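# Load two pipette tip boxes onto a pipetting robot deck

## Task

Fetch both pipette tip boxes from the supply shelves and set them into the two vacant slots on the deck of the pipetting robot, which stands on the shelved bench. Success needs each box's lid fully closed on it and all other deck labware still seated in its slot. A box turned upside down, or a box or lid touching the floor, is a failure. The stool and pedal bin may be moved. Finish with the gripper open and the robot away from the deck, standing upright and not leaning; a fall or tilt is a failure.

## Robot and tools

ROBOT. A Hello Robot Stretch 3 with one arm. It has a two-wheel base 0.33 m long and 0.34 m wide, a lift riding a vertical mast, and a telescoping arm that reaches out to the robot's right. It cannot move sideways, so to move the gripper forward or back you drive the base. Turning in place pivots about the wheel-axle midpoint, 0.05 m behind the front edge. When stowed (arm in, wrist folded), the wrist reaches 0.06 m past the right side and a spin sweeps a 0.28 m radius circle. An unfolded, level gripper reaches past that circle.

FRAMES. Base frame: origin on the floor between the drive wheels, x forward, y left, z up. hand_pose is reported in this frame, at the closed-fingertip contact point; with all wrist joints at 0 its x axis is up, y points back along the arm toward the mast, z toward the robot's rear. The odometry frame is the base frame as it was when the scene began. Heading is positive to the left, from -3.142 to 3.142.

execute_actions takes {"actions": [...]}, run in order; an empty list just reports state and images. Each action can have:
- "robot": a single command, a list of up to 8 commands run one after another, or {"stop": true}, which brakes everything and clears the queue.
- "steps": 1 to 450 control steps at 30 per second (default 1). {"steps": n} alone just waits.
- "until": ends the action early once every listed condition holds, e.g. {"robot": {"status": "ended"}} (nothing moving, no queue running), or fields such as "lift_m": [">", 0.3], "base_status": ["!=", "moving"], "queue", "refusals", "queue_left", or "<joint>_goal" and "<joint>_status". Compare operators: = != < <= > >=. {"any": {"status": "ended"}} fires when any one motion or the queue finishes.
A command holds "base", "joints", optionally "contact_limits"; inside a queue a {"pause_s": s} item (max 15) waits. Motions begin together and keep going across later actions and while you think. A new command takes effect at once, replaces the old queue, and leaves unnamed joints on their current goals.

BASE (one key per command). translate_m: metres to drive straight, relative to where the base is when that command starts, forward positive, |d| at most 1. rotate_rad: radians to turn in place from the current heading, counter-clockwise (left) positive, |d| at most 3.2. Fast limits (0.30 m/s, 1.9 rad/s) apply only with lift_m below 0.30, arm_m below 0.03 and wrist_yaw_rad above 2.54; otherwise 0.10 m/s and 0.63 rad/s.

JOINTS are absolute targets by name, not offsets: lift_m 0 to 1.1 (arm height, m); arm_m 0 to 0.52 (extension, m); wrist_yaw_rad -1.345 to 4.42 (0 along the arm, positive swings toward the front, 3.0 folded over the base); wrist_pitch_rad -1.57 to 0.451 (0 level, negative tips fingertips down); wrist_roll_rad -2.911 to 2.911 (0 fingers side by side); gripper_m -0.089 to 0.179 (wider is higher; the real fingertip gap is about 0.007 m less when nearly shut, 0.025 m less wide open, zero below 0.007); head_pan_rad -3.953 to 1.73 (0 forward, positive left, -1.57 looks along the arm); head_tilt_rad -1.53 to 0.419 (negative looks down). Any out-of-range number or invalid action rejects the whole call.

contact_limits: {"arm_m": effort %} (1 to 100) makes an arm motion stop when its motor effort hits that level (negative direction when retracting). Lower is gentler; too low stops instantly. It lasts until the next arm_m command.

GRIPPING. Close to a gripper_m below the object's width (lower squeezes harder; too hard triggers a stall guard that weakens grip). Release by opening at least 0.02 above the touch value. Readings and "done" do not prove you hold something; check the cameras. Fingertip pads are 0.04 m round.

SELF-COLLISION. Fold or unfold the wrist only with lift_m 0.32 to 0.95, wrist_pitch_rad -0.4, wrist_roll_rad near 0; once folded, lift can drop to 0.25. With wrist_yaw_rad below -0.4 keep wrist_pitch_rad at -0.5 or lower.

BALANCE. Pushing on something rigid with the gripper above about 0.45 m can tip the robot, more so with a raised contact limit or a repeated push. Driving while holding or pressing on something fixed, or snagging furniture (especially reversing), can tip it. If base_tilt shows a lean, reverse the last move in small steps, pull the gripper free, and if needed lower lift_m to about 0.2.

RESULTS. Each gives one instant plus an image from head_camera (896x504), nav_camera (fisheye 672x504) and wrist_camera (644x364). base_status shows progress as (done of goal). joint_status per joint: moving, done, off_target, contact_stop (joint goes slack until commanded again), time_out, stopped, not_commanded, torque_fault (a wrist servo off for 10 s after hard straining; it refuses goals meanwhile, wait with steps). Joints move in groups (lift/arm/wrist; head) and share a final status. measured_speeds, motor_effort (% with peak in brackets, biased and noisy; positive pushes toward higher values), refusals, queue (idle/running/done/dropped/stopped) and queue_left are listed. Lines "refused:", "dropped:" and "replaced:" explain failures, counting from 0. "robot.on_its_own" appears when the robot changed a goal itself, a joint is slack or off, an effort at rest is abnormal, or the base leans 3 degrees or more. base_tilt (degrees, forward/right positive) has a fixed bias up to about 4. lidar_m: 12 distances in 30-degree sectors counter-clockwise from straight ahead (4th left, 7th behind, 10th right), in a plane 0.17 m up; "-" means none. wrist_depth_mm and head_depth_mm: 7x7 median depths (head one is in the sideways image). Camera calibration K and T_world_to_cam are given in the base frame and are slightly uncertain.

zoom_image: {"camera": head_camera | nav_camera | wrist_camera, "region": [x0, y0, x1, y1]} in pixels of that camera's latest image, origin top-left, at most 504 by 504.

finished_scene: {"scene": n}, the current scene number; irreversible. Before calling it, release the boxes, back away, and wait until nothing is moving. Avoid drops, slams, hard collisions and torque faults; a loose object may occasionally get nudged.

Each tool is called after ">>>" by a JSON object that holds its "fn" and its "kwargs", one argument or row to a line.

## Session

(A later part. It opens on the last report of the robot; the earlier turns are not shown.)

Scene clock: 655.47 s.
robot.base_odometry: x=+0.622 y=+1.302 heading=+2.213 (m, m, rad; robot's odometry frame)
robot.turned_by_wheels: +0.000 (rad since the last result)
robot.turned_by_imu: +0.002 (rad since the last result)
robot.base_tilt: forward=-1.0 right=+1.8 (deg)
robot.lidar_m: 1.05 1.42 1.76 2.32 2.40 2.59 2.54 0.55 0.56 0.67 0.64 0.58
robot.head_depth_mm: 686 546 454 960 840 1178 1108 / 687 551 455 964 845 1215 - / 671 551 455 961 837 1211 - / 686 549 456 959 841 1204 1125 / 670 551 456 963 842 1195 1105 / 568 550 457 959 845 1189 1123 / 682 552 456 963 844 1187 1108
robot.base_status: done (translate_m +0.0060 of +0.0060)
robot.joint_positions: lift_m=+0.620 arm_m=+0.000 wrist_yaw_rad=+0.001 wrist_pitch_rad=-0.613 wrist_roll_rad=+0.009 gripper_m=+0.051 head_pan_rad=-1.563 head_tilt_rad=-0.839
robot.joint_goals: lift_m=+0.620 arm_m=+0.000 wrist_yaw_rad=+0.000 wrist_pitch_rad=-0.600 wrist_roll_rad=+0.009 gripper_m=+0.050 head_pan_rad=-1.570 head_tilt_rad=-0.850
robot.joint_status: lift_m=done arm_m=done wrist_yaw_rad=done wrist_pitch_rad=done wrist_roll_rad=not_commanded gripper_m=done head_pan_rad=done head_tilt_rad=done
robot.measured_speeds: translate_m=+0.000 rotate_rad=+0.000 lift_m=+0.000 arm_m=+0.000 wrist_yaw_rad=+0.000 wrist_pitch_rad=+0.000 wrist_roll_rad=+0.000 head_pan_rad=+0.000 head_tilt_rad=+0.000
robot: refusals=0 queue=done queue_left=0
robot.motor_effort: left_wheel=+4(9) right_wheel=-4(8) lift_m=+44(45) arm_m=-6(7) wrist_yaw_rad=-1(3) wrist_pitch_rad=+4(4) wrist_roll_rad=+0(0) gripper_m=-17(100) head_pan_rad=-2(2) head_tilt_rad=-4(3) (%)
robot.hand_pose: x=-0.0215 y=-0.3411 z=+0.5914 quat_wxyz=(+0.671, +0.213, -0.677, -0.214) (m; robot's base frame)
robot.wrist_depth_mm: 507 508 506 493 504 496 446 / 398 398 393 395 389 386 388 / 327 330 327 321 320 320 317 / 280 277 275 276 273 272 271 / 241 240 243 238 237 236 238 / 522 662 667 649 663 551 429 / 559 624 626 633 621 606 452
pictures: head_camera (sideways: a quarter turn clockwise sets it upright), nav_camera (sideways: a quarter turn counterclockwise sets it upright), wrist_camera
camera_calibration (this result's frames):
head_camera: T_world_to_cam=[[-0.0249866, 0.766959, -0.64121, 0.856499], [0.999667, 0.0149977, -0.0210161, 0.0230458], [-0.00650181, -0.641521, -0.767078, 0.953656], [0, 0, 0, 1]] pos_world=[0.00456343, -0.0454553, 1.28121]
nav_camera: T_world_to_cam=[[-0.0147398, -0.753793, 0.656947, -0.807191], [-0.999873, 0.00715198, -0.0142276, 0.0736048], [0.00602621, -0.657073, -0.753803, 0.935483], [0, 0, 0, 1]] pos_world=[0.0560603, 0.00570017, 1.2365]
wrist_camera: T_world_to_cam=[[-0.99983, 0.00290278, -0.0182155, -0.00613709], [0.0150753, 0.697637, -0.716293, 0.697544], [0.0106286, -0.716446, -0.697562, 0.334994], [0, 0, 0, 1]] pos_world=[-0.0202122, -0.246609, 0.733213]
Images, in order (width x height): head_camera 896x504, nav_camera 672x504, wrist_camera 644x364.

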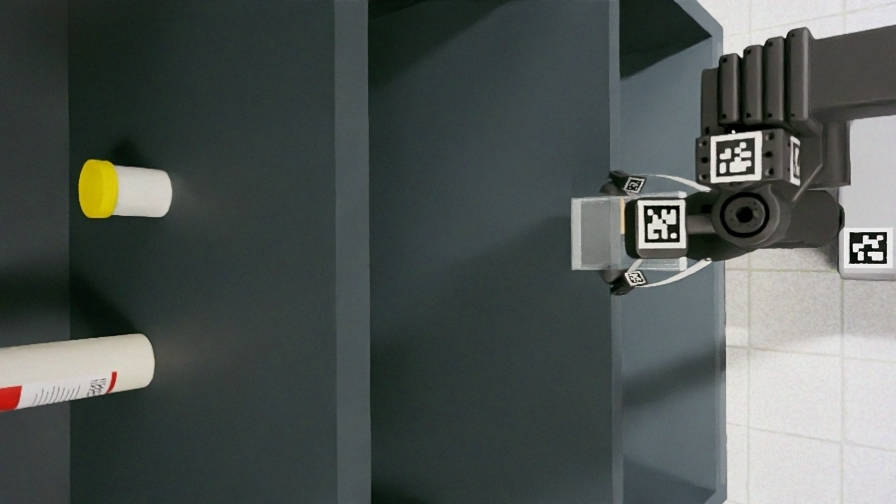

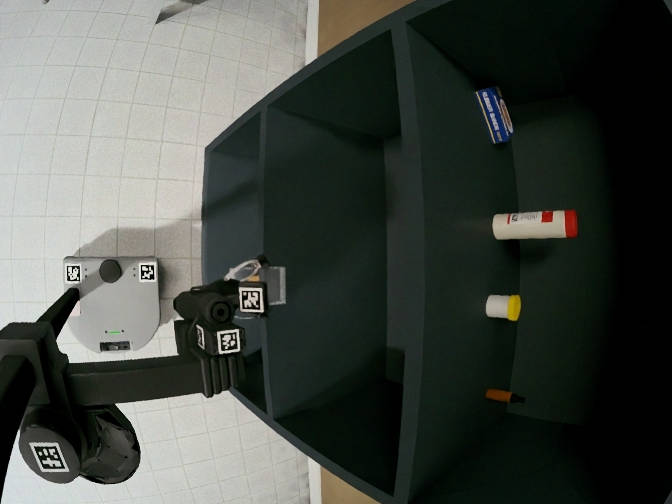

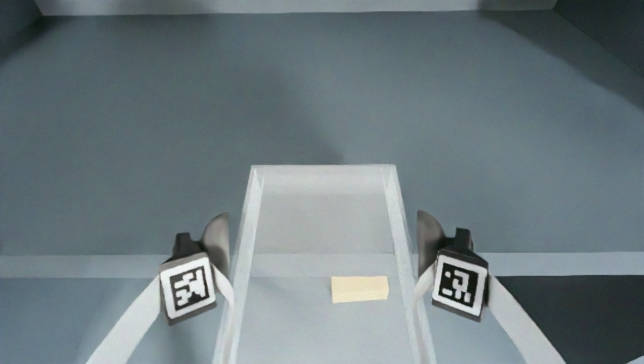

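>>> {"fn": "execute_actions", "kwargs": {
  "actions": [
    {"robot":[{"base":{"rotate_rad":0.867},"joints":{"head_tilt_rad":-0.7}},{"base":{"translate_m":0.926},"joints":{"lift_m":0.915}},{"base":{"rotate_rad":0.689}},{"joints":{"arm_m":0.25}},{"joints":{"lift_m":0.897}}],"steps":450,"until":{"robot":{"status":"ended"}}},
    {"steps":450,"until":{"robot":{"status":"ended"}}}
  ]
}}

>>> {"fn": "zoom_image", "kwargs": {
  "camera": "wrist_camera",
  "region": [200, 150, 450, 364]
}}

>>> {"fn": "zoom_image", "kwargs": {
  "camera": "head_camera",
  "region": [340, 150, 520, 310]
}}

Scene clock: 679.20 s.
robot.base_odometry: x=-0.303 y=+1.359 heading=-2.515 (m, m, rad; robot's odometry frame)
robot.turned_by_wheels: +1.556 (rad since the last result)
robot.turned_by_imu: +1.570 (rad since the last result)
robot.base_tilt: forward=-0.9 right=+1.9 (deg)
robot.lidar_m: 2.20 1.73 2.25 3.11 2.26 1.45 1.09 0.84 0.84 0.58 1.15 0.83
robot.head_depth_mm: 1037 1162 - - 667 1322 1137 / 1039 1159 - 681 677 1317 1135 / 1035 1165 - 686 676 1280 1141 / 1038 1166 936 688 677 1311 1146 / 1035 1159 935 703 678 1315 1139 / 1039 1163 932 737 676 1314 1139 / 652 1037 799 753 677 1324 1143
robot.base_status: done (rotate_rad +0.6888 of +0.6890)
robot.joint_positions: lift_m=+0.897 arm_m=+0.250 wrist_yaw_rad=+0.000 wrist_pitch_rad=-0.613 wrist_roll_rad=+0.009 gripper_m=+0.051 head_pan_rad=-1.563 head_tilt_rad=-0.704
robot.joint_goals: lift_m=+0.897 arm_m=+0.250 wrist_yaw_rad=+0.000 wrist_pitch_rad=-0.600 wrist_roll_rad=+0.009 gripper_m=+0.050 head_pan_rad=-1.570 head_tilt_rad=-0.700
robot.joint_status: lift_m=done arm_m=done wrist_yaw_rad=done wrist_pitch_rad=done wrist_roll_rad=not_commanded gripper_m=done head_pan_rad=done head_tilt_rad=done
robot.measured_speeds: translate_m=+0.000 rotate_rad=+0.000 lift_m=+0.000 arm_m=+0.000 wrist_yaw_rad=+0.000 wrist_pitch_rad=+0.000 wrist_roll_rad=+0.000 head_pan_rad=+0.000 head_tilt_rad=+0.000
robot: refusals=0 queue=done queue_left=0
robot.motor_effort: left_wheel=-3(7) right_wheel=+4(9) lift_m=+31(44) arm_m=+5(7) wrist_yaw_rad=+0(1) wrist_pitch_rad=+4(5) wrist_roll_rad=+0(0) gripper_m=-16(16) head_pan_rad=-3(2) head_tilt_rad=+2(11) (%)
robot.hand_pose: x=-0.0215 y=-0.5903 z=+0.8688 quat_wxyz=(+0.671, +0.213, -0.677, -0.214) (m; robot's base frame)
robot.wrist_depth_mm: 625 621 273 272 273 271 270 / 499 498 484 486 289 285 476 / 343 406 402 404 274 272 369 / 319 318 314 316 268 266 294 / 284 232 277 206 268 203 272 / 240 206 217 181 216 182 184 / 186 186 205 161 209 168 160
pictures: head_camera (sideways: a quarter turn clockwise sets it upright), nav_camera (sideways: a quarter turn counterclockwise sets it upright), wrist_camera
camera_calibration (this result's frames):
head_camera: T_world_to_cam=[[-0.0242807, 0.67385, -0.738469, 0.983237], [0.999689, 0.0121039, -0.0218248, 0.0241022], [-0.00576827, -0.738769, -0.673934, 0.832514], [0, 0, 0, 1]] pos_world=[0.00458111, -0.0478102, 1.28768]
nav_camera: T_world_to_cam=[[-0.0154607, -0.658691, 0.752255, -0.93139], [-0.999858, 0.00510955, -0.0160756, 0.0760132], [0.00674514, -0.752396, -0.658676, 0.811759], [0, 0, 0, 1]] pos_world=[0.056127, -0.00312234, 1.23655]
wrist_camera: T_world_to_cam=[[-0.999829, 0.00311619, -0.0182109, -0.000279946], [0.0152209, 0.697634, -0.716293, 1.0702], [0.0104724, -0.716448, -0.697562, 0.349924], [0, 0, 0, 1]] pos_world=[-0.0202338, -0.495903, 1.01066]
Images, in order (width x height): head_camera 896x504, nav_camera 672x504, wrist_camera 644x364.

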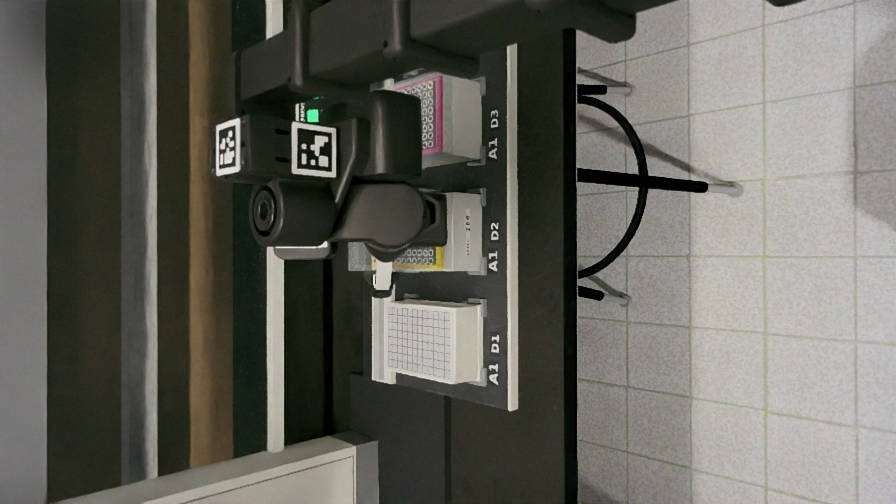

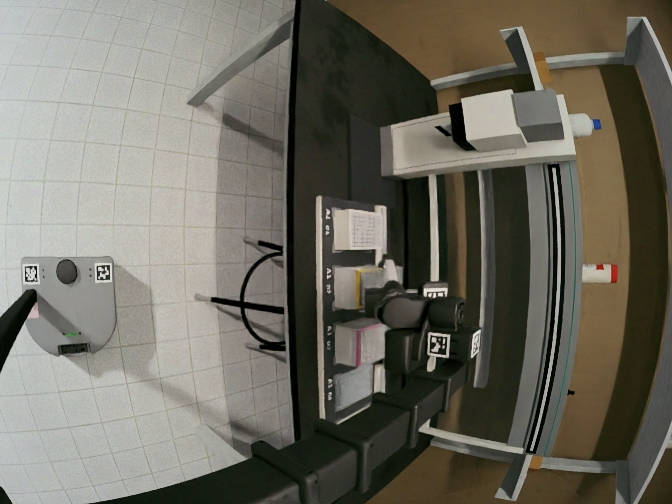

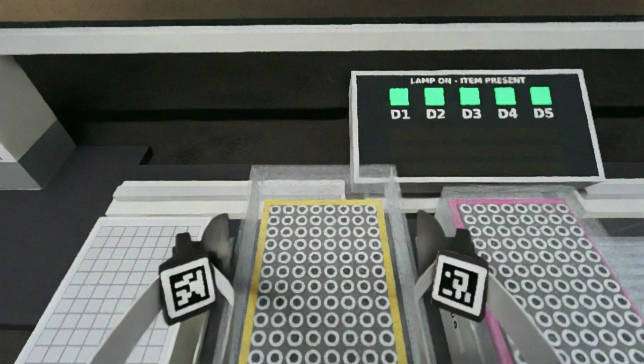

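Region (200, 150, 450, 364) of wrist_camera's 644x364 image, scaled by 2.016; it fills the top 431 rows of this view, and the rest is white.

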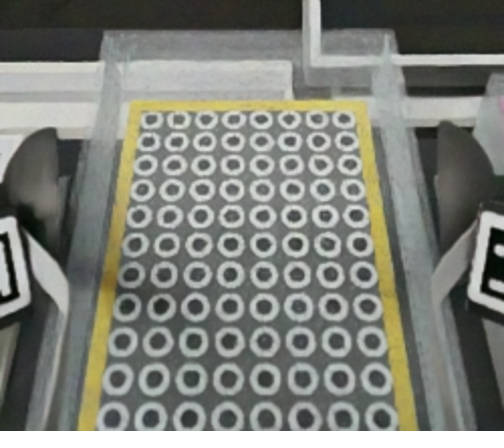

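Region (340, 150, 520, 310) of head_camera's 896x504 image, scaled by 2.800, with more detail than that image has.

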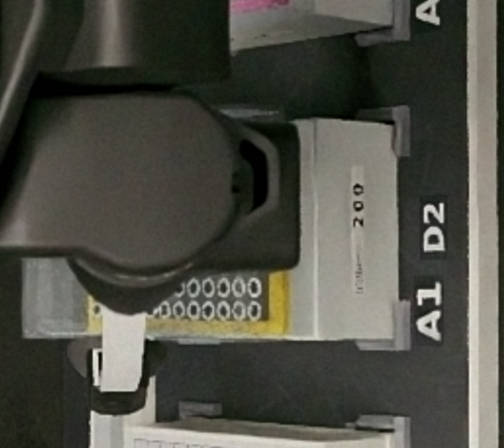

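>>> {"fn": "execute_actions", "kwargs": {
  "actions": [
    {"robot":[{"base":{"translate_m":0.001},"joints":{"arm_m":0.2545}},{"joints":{"lift_m":0.878}}],"steps":450,"until":{"robot":{"status":"ended"}}}
  ]
}}

>>> {"fn": "zoom_image", "kwargs": {
  "camera": "wrist_camera",
  "region": [200, 150, 450, 364]
}}

>>> {"fn": "zoom_image", "kwargs": {
  "camera": "head_camera",
  "region": [340, 150, 520, 310]
}}

Scene clock: 686.20 s.
robot.base_odometry: x=-0.304 y=+1.358 heading=-2.515 (m, m, rad; robot's odometry frame)
robot.turned_by_wheels: +0.000 (rad since the last result)
robot.turned_by_imu: +0.001 (rad since the last result)
robot.base_tilt: forward=-1.0 right=+1.9 (deg)
robot.lidar_m: 2.20 1.73 2.26 3.12 2.26 1.46 1.09 0.84 0.85 0.58 1.15 0.82
robot.head_depth_mm: 1039 1166 1050 - 678 1279 1137 / 1041 1156 - 680 678 1308 1139 / 1041 1161 - 686 678 1284 1142 / 1030 1157 932 685 678 1313 1139 / 1039 1165 937 702 676 1310 1142 / 1038 1162 931 737 676 1309 1141 / 648 736 800 750 679 1310 1144
robot.base_status: done (translate_m +0.0010 of +0.0010)
robot.joint_positions: lift_m=+0.878 arm_m=+0.254 wrist_yaw_rad=+0.000 wrist_pitch_rad=-0.613 wrist_roll_rad=+0.009 gripper_m=+0.051 head_pan_rad=-1.563 head_tilt_rad=-0.704
robot.joint_goals: lift_m=+0.878 arm_m=+0.255 wrist_yaw_rad=+0.000 wrist_pitch_rad=-0.600 wrist_roll_rad=+0.009 gripper_m=+0.050 head_pan_rad=-1.570 head_tilt_rad=-0.700
robot.joint_status: lift_m=done arm_m=done wrist_yaw_rad=done wrist_pitch_rad=done wrist_roll_rad=not_commanded gripper_m=done head_pan_rad=done head_tilt_rad=done
robot.measured_speeds: translate_m=+0.000 rotate_rad=+0.000 lift_m=+0.000 arm_m=+0.000 wrist_yaw_rad=+0.000 wrist_pitch_rad=+0.000 wrist_roll_rad=+0.000 head_pan_rad=+0.000 head_tilt_rad=+0.000
robot: refusals=0 queue=done queue_left=0
robot.motor_effort: left_wheel=-2(4) right_wheel=+3(8) lift_m=+31(32) arm_m=+5(6) wrist_yaw_rad=-1(1) wrist_pitch_rad=+4(4) wrist_roll_rad=+0(0) gripper_m=-16(16) head_pan_rad=-3(1) head_tilt_rad=+1(2) (%)
robot.hand_pose: x=-0.0215 y=-0.5948 z=+0.8498 quat_wxyz=(+0.671, +0.213, -0.677, -0.214) (m; robot's base frame)
robot.wrist_depth_mm: 524 256 254 255 254 253 252 / 455 459 456 448 265 266 267 / 331 371 371 368 257 255 255 / 300 285 283 276 255 250 273 / 256 210 225 181 216 181 184 / 186 186 167 160 165 162 159 / 167 170 176 144 150 163 143
pictures: head_camera (sideways: a quarter turn clockwise sets it upright), nav_camera (sideways: a quarter turn counterclockwise sets it upright), wrist_camera
camera_calibration (this result's frames):
head_camera: T_world_to_cam=[[-0.0242804, 0.67385, -0.738469, 0.983238], [0.999689, 0.0121035, -0.0218248, 0.0241022], [-0.00576854, -0.738769, -0.673934, 0.832514], [0, 0, 0, 1]] pos_world=[0.0045811, -0.0478102, 1.28768]
nav_camera: T_world_to_cam=[[-0.015461, -0.658691, 0.752255, -0.931391], [-0.999858, 0.00510991, -0.0160756, 0.0760132], [0.00674488, -0.752396, -0.658676, 0.811759], [0, 0, 0, 1]] pos_world=[0.056127, -0.00312237, 1.23655]
wrist_camera: T_world_to_cam=[[-0.999829, 0.00311701, -0.0182106, -0.000611611], [0.0152213, 0.697634, -0.716293, 1.05974], [0.0104716, -0.716448, -0.697562, 0.333456], [0, 0, 0, 1]] pos_world=[-0.0202339, -0.500403, 0.991679]
Images, in order (width x height): head_camera 896x504, nav_camera 672x504, wrist_camera 644x364.

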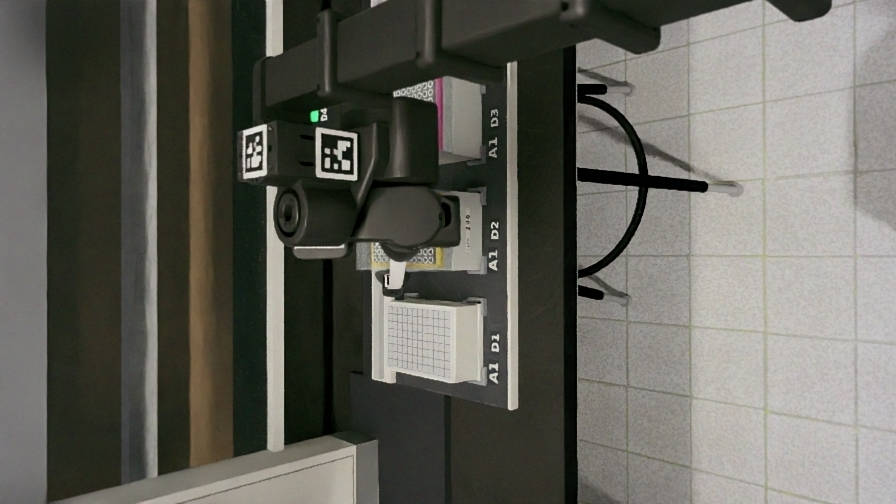

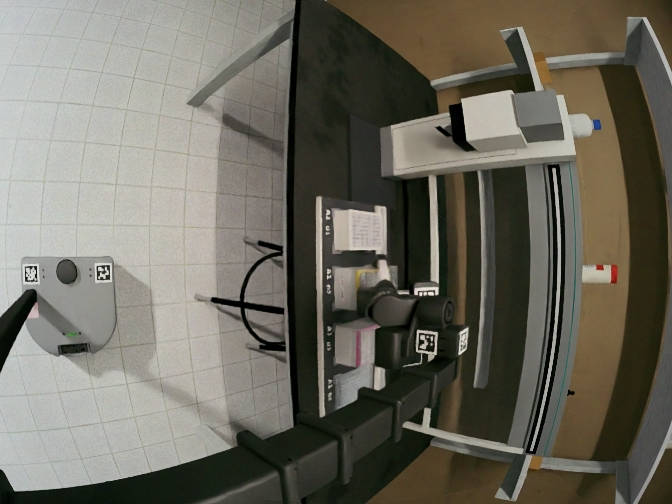

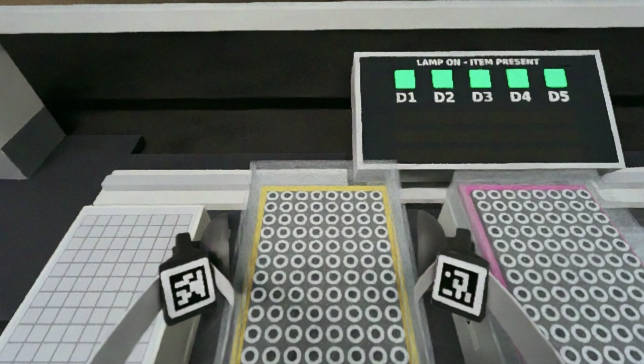

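Region (200, 150, 450, 364) of wrist_camera's 644x364 image, scaled by 2.016; it fills the top 431 rows of this view, and the rest is white.

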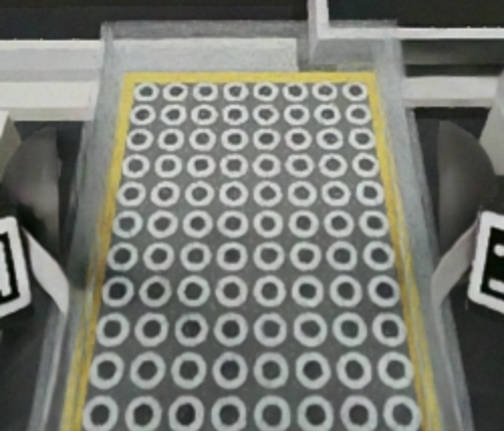

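Region (340, 150, 520, 310) of head_camera's 896x504 image, scaled by 2.800, with more detail than that image has.

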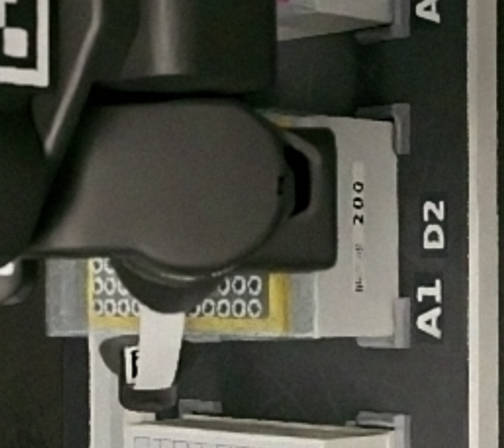

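>>> {"fn": "execute_actions", "kwargs": {
  "actions": [
    {"robot":[{"joints":{"arm_m":0.2565}},{"joints":{"lift_m":0.871}}],"steps":450,"until":{"robot":{"status":"ended"}}}
  ]
}}

>>> {"fn": "zoom_image", "kwargs": {
  "camera": "wrist_camera",
  "region": [200, 150, 450, 364]
}}

Scene clock: 693.67 s.
robot.base_odometry: x=-0.304 y=+1.358 heading=-2.515 (m, m, rad; robot's odometry frame)
robot.turned_by_wheels: +0.000 (rad since the last result)
robot.turned_by_imu: +0.001 (rad since the last result)
robot.base_tilt: forward=-1.1 right=+1.9 (deg)
robot.lidar_m: 2.20 1.73 2.25 3.11 2.26 1.46 1.09 0.84 0.85 0.58 1.14 0.82
robot.head_depth_mm: 1037 1158 1004 - - 1288 1122 / 1037 1164 - 684 679 1314 1140 / 1041 1159 - 689 678 1299 1144 / 1035 1160 934 686 676 1314 1144 / 1040 1162 933 699 678 1310 1149 / 1035 1162 932 737 677 1309 1133 / 646 735 800 752 679 1315 1147
robot.base_status: done (translate_m +0.0010 of +0.0010)
robot.joint_positions: lift_m=+0.871 arm_m=+0.256 wrist_yaw_rad=+0.000 wrist_pitch_rad=-0.611 wrist_roll_rad=+0.009 gripper_m=+0.051 head_pan_rad=-1.563 head_tilt_rad=-0.704
robot.joint_goals: lift_m=+0.871 arm_m=+0.257 wrist_yaw_rad=+0.000 wrist_pitch_rad=-0.600 wrist_roll_rad=+0.009 gripper_m=+0.050 head_pan_rad=-1.570 head_tilt_rad=-0.700
robot.joint_status: lift_m=done arm_m=done wrist_yaw_rad=done wrist_pitch_rad=done wrist_roll_rad=not_commanded gripper_m=done head_pan_rad=done head_tilt_rad=done
robot.measured_speeds: translate_m=+0.000 rotate_rad=+0.000 lift_m=+0.000 arm_m=+0.000 wrist_yaw_rad=+0.000 wrist_pitch_rad=+0.000 wrist_roll_rad=+0.000 head_pan_rad=+0.000 head_tilt_rad=+0.000
robot: refusals=0 queue=done queue_left=0
robot.motor_effort: left_wheel=-2(2) right_wheel=+3(3) lift_m=+28(31) arm_m=+5(4) wrist_yaw_rad=-1(0) wrist_pitch_rad=+3(4) wrist_roll_rad=+0(0) gripper_m=-17(17) head_pan_rad=-1(2) head_tilt_rad=+3(2) (%)
robot.hand_pose: x=-0.0215 y=-0.5972 z=+0.8433 quat_wxyz=(+0.672, +0.212, -0.677, -0.214) (m; robot's base frame)
robot.wrist_depth_mm: 508 512 507 505 267 264 265 / 444 440 442 433 256 257 260 / 333 367 360 356 247 247 248 / 296 276 275 206 257 205 259 / 215 202 227 174 213 177 173 / 180 180 159 154 158 156 153 / 161 168 170 138 144 163 137
pictures: head_camera (sideways: a quarter turn clockwise sets it upright), nav_camera (sideways: a quarter turn counterclockwise sets it upright), wrist_camera
camera_calibration (this result's frames):
head_camera: T_world_to_cam=[[-0.0242806, 0.67385, -0.738469, 0.983238], [0.999689, 0.0121038, -0.0218248, 0.0241022], [-0.00576836, -0.738769, -0.673934, 0.832514], [0, 0, 0, 1]] pos_world=[0.00458111, -0.0478102, 1.28768]
nav_camera: T_world_to_cam=[[-0.0154608, -0.658691, 0.752255, -0.93139], [-0.999858, 0.00510967, -0.0160756, 0.0760132], [0.00674506, -0.752396, -0.658676, 0.811759], [0, 0, 0, 1]] pos_world=[0.056127, -0.00312235, 1.23655]
wrist_camera: T_world_to_cam=[[-0.999829, 0.00308748, -0.0182163, -0.000737439], [0.0152237, 0.696334, -0.717557, 1.05694], [0.0104692, -0.717711, -0.696262, 0.325381], [0, 0, 0, 1]] pos_world=[-0.0202342, -0.502448, 0.984948]
Images, in order (width x height): head_camera 896x504, nav_camera 672x504, wrist_camera 644x364.

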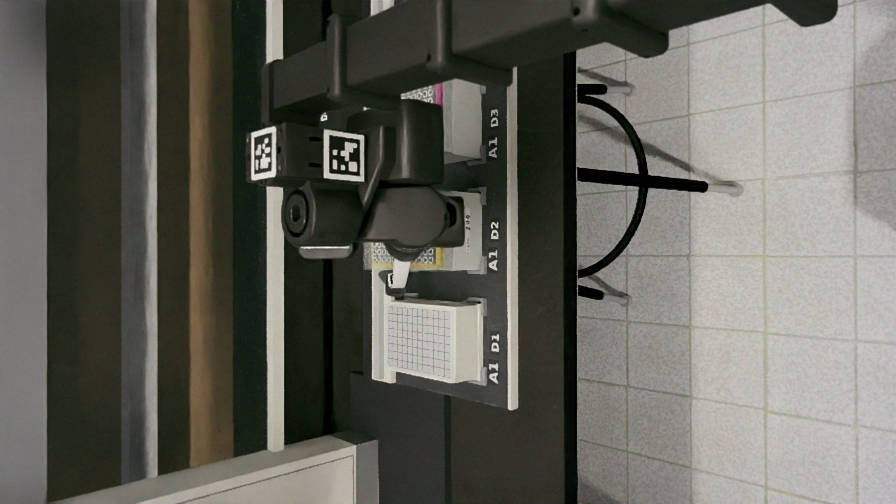

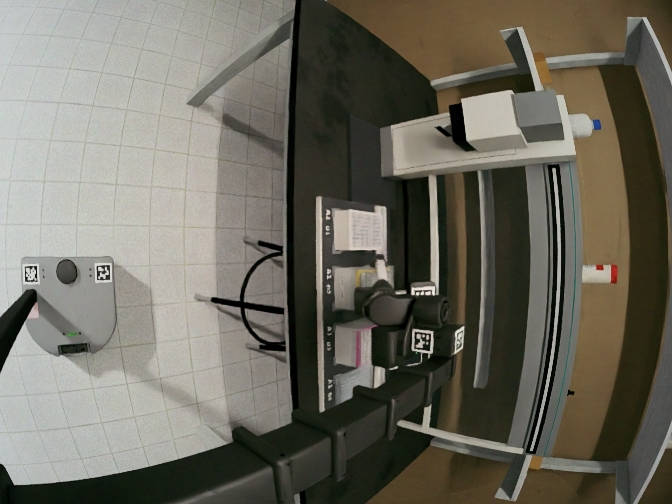

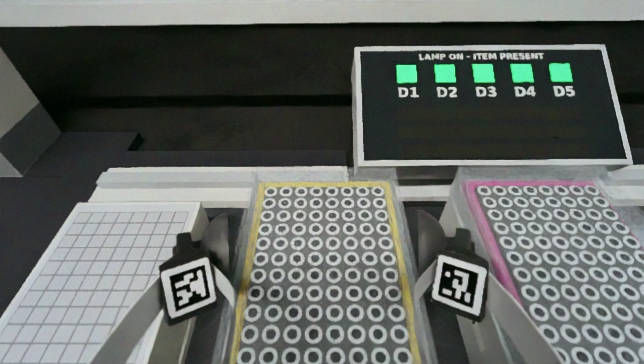

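Region (200, 150, 450, 364) of wrist_camera's 644x364 image, scaled by 2.016; it fills the top 431 rows of this view, and the rest is white.

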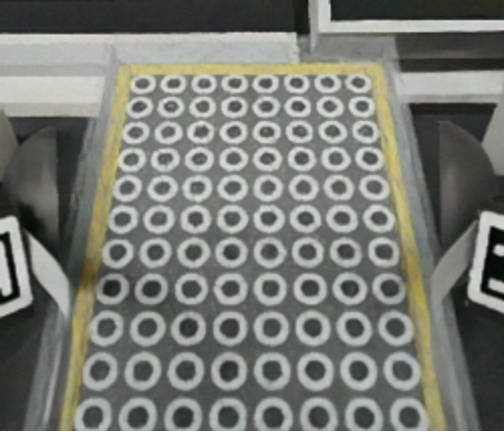

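>>> {"fn": "execute_actions", "kwargs": {
  "actions": [
    {"robot":[{"joints":{"gripper_m":0.12}},{"joints":{"lift_m":0.91}},{"joints":{"arm_m":0.0}},{"joints":{"lift_m":0.82,"wrist_pitch_rad":-0.3}}],"steps":450,"until":{"robot":{"status":"ended"}}}
  ]
}}

>>> {"fn": "zoom_image", "kwargs": {
  "camera": "wrist_camera",
  "region": [120, 40, 620, 300]
}}

>>> {"fn": "zoom_image", "kwargs": {
  "camera": "head_camera",
  "region": [280, 0, 540, 420]
}}

Scene clock: 705.60 s.
robot.base_odometry: x=-0.304 y=+1.358 heading=-2.515 (m, m, rad; robot's odometry frame)
robot.turned_by_wheels: +0.000 (rad since the last result)
robot.turned_by_imu: +0.001 (rad since the last result)
robot.base_tilt: forward=-1.0 right=+1.9 (deg)
robot.lidar_m: 2.20 1.73 2.26 3.11 2.26 1.45 1.09 0.84 0.85 0.58 1.15 0.82
robot.head_depth_mm: 1041 1170 971 744 674 - - / 1045 1157 807 684 676 - - / 1040 1157 810 698 680 - - / 1037 1162 932 691 660 1287 1146 / 1035 1156 935 699 1003 1310 1142 / 1042 1158 932 740 678 1314 1147 / 647 732 797 753 676 1313 1146
robot.base_status: done (translate_m +0.0010 of +0.0010)
robot.joint_positions: lift_m=+0.820 arm_m=+0.000 wrist_yaw_rad=+0.001 wrist_pitch_rad=-0.323 wrist_roll_rad=+0.009 gripper_m=+0.120 head_pan_rad=-1.563 head_tilt_rad=-0.704
robot.joint_goals: lift_m=+0.820 arm_m=+0.000 wrist_yaw_rad=+0.000 wrist_pitch_rad=-0.300 wrist_roll_rad=+0.009 gripper_m=+0.120 head_pan_rad=-1.570 head_tilt_rad=-0.700
robot.joint_status: lift_m=done arm_m=done wrist_yaw_rad=done wrist_pitch_rad=done wrist_roll_rad=not_commanded gripper_m=done head_pan_rad=done head_tilt_rad=done
robot.measured_speeds: translate_m=+0.000 rotate_rad=+0.000 lift_m=+0.000 arm_m=+0.000 wrist_yaw_rad=+0.000 wrist_pitch_rad=+0.000 wrist_roll_rad=+0.000 head_pan_rad=+0.000 head_tilt_rad=+0.000
robot: refusals=0 queue=done queue_left=0
robot.motor_effort: left_wheel=-2(2) right_wheel=+3(3) lift_m=+31(47) arm_m=-6(8) wrist_yaw_rad=-1(2) wrist_pitch_rad=+7(8) wrist_roll_rad=+0(0) gripper_m=+0(94) head_pan_rad=-1(2) head_tilt_rad=+1(2) (%)
robot.hand_pose: x=-0.0214 y=-0.3807 z=+0.8548 quat_wxyz=(+0.695, +0.114, -0.701, -0.114) (m; robot's base frame)
robot.wrist_depth_mm: 422 481 793 787 786 842 849 / 452 479 914 903 480 858 784 / 488 491 462 356 374 466 510 / 397 391 323 309 322 321 365 / 320 315 301 301 296 300 294 / 265 274 262 261 260 - 257 / - - - - 812 987 984
pictures: head_camera (sideways: a quarter turn clockwise sets it upright), nav_camera (sideways: a quarter turn counterclockwise sets it upright), wrist_camera
camera_calibration (this result's frames):
head_camera: T_world_to_cam=[[-0.0242799, 0.67377, -0.738542, 0.983332], [0.999689, 0.0121013, -0.0218253, 0.0241029], [-0.0057679, -0.738842, -0.673854, 0.832411], [0, 0, 0, 1]] pos_world=[0.00458111, -0.0478117, 1.28768]
nav_camera: T_world_to_cam=[[-0.0154615, -0.65861, 0.752326, -0.931483], [-0.999858, 0.00510806, -0.0160769, 0.076015], [0.0067455, -0.752467, -0.658595, 0.811654], [0, 0, 0, 1]] pos_world=[0.056127, -0.00312939, 1.23655]
wrist_camera: T_world_to_cam=[[-0.999827, -0.00268751, -0.018402, -0.00311875], [0.0150591, 0.463616, -0.885908, 0.969782], [0.0109124, -0.886032, -0.463495, 0.225739], [0, 0, 0, 1]] pos_world=[-0.0201856, -0.249602, 0.96371]
Images, in order (width x height): head_camera 896x504, nav_camera 672x504, wrist_camera 644x364.

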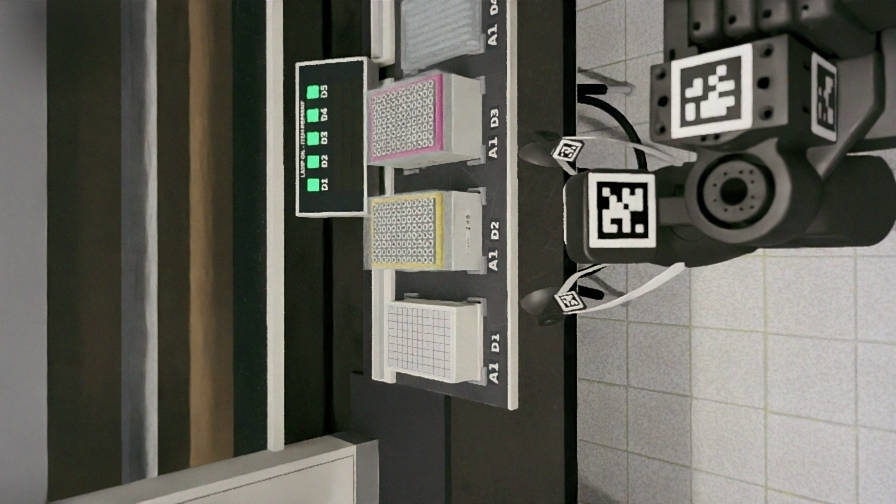

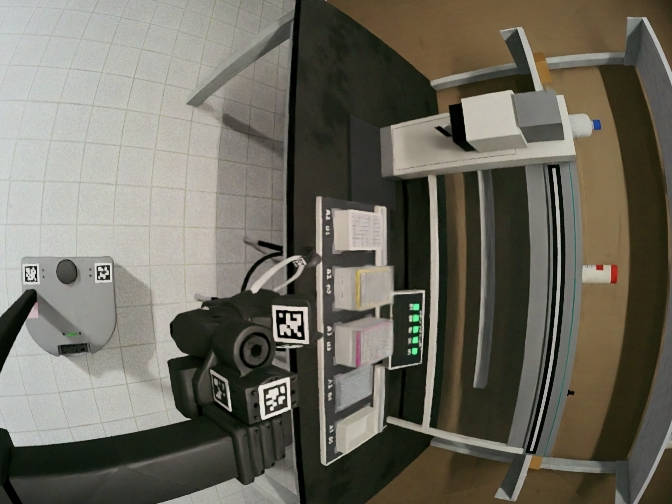

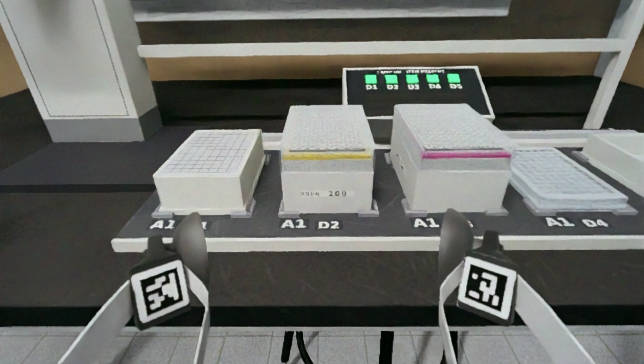

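Region (120, 40, 620, 300) of wrist_camera's 644x364 image, scaled by 1.008; it fills the top 262 rows of this view, and the rest is white.

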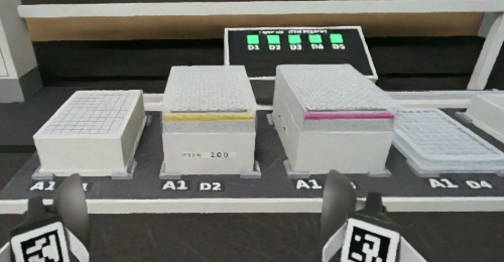

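Region (280, 0, 540, 420) of head_camera's 896x504 image, scaled by 1.200, with more detail than that image has; it fills the left 312 columns of this view, and the rest is white.

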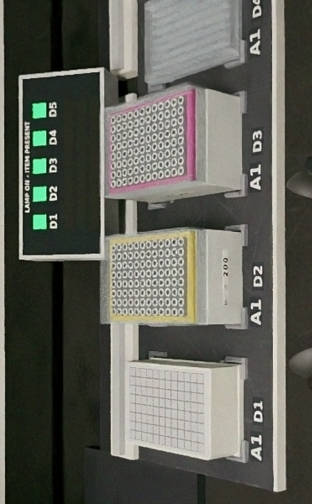

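>>> {"fn": "execute_actions", "kwargs": {
  "actions": [
    {"robot":{"joints":{"wrist_pitch_rad":-1.2}},"steps":450,"until":{"robot":{"status":"ended"}}}
  ]
}}

>>> {"fn": "finished_scene", "kwargs": {
  "scene": 1
}}

Scene clock: 713.80 s.
robot.base_odometry: x=-0.304 y=+1.358 heading=-2.515 (m, m, rad; robot's odometry frame)
robot.turned_by_wheels: +0.000 (rad since the last result)
robot.turned_by_imu: +0.001 (rad since the last result)
robot.base_tilt: forward=-0.9 right=+1.9 (deg)
robot.lidar_m: 2.20 1.73 2.26 3.12 2.26 1.46 1.09 0.84 0.84 0.58 1.15 0.82
robot.head_depth_mm: 1033 1172 974 745 675 - - / 1038 1162 807 688 675 - - / 1042 1163 807 700 678 1371 - / 1038 1161 932 695 678 1318 1123 / 1036 1151 931 700 677 1312 1124 / 1036 1166 939 740 678 1306 1142 / 649 734 800 754 681 1316 1149
robot.base_status: done (translate_m +0.0010 of +0.0010)
robot.joint_positions: lift_m=+0.820 arm_m=+0.000 wrist_yaw_rad=+0.001 wrist_pitch_rad=-1.199 wrist_roll_rad=+0.009 gripper_m=+0.120 head_pan_rad=-1.563 head_tilt_rad=-0.704
robot.joint_goals: lift_m=+0.820 arm_m=+0.000 wrist_yaw_rad=+0.000 wrist_pitch_rad=-1.200 wrist_roll_rad=+0.009 gripper_m=+0.120 head_pan_rad=-1.570 head_tilt_rad=-0.700
robot.joint_status: lift_m=done arm_m=done wrist_yaw_rad=done wrist_pitch_rad=done wrist_roll_rad=not_commanded gripper_m=done head_pan_rad=done head_tilt_rad=done
robot.measured_speeds: translate_m=+0.000 rotate_rad=+0.000 lift_m=+0.000 arm_m=+0.000 wrist_yaw_rad=+0.000 wrist_pitch_rad=+0.000 wrist_roll_rad=+0.000 head_pan_rad=+0.000 head_tilt_rad=+0.000
robot: refusals=0 queue=done queue_left=0
robot.motor_effort: left_wheel=-2(2) right_wheel=+3(3) lift_m=+31(31) arm_m=-6(6) wrist_yaw_rad=+0(1) wrist_pitch_rad=+0(8) wrist_roll_rad=+0(0) gripper_m=+0(0) head_pan_rad=-1(1) head_tilt_rad=+2(2) (%)
robot.hand_pose: x=-0.0216 y=-0.2160 z=+0.7115 quat_wxyz=(+0.581, +0.397, -0.586, -0.401) (m; robot's base frame)
robot.wrist_depth_mm: 958 990 961 959 957 998 968 / 929 963 944 907 936 918 932 / 920 912 909 894 914 912 916 / 871 886 869 873 906 884 876 / 865 888 885 859 861 836 863 / 848 829 817 - 849 - 828 / 800 808 832 - - 818 841
pictures: head_camera (sideways: a quarter turn clockwise sets it upright), nav_camera (sideways: a quarter turn counterclockwise sets it upright), wrist_camera
camera_calibration (this result's frames):
head_camera: T_world_to_cam=[[-0.02428, 0.67377, -0.738542, 0.983332], [0.999689, 0.0121014, -0.0218253, 0.0241029], [-0.00576781, -0.738842, -0.673854, 0.832411], [0, 0, 0, 1]] pos_world=[0.00458112, -0.0478117, 1.28768]
nav_camera: T_world_to_cam=[[-0.0154614, -0.65861, 0.752326, -0.931483], [-0.999858, 0.00510794, -0.0160769, 0.076015], [0.00674559, -0.752467, -0.658595, 0.811654], [0, 0, 0, 1]] pos_world=[0.056127, -0.00312939, 1.23655]
wrist_camera: T_world_to_cam=[[-0.999831, 0.0128353, -0.0131379, -0.00591146], [0.0153216, 0.977321, -0.211207, 0.397416], [0.0101291, -0.211373, -0.977353, 0.816522], [0, 0, 0, 1]] pos_world=[-0.0202701, -0.215737, 0.881889]
Images, in order (width x height): head_camera 896x504, nav_camera 672x504, wrist_camera 644x364.

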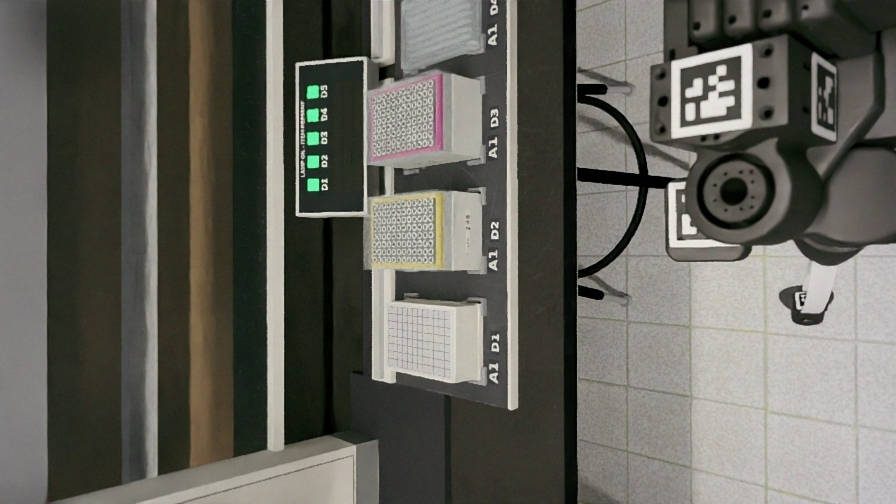

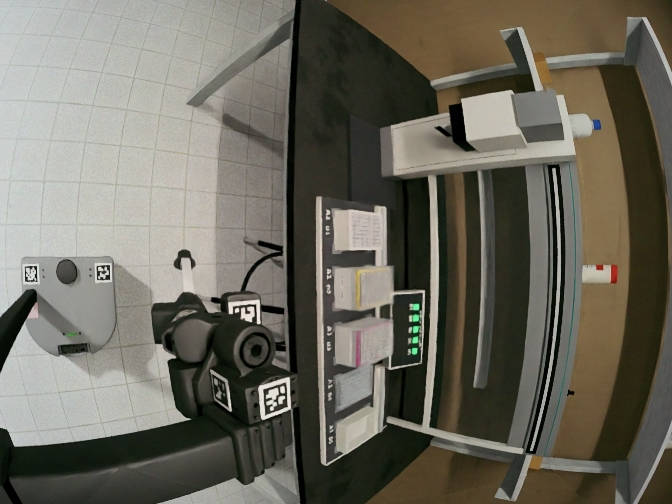

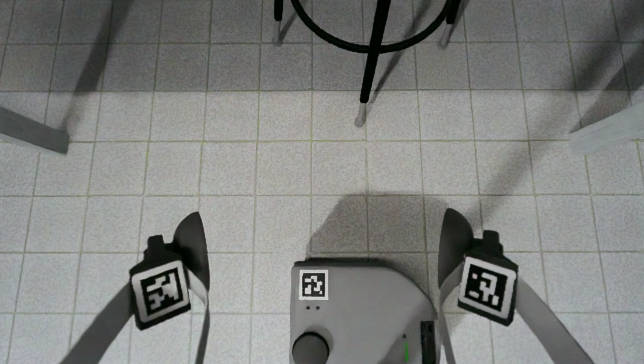

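The scene is finished: the task was done.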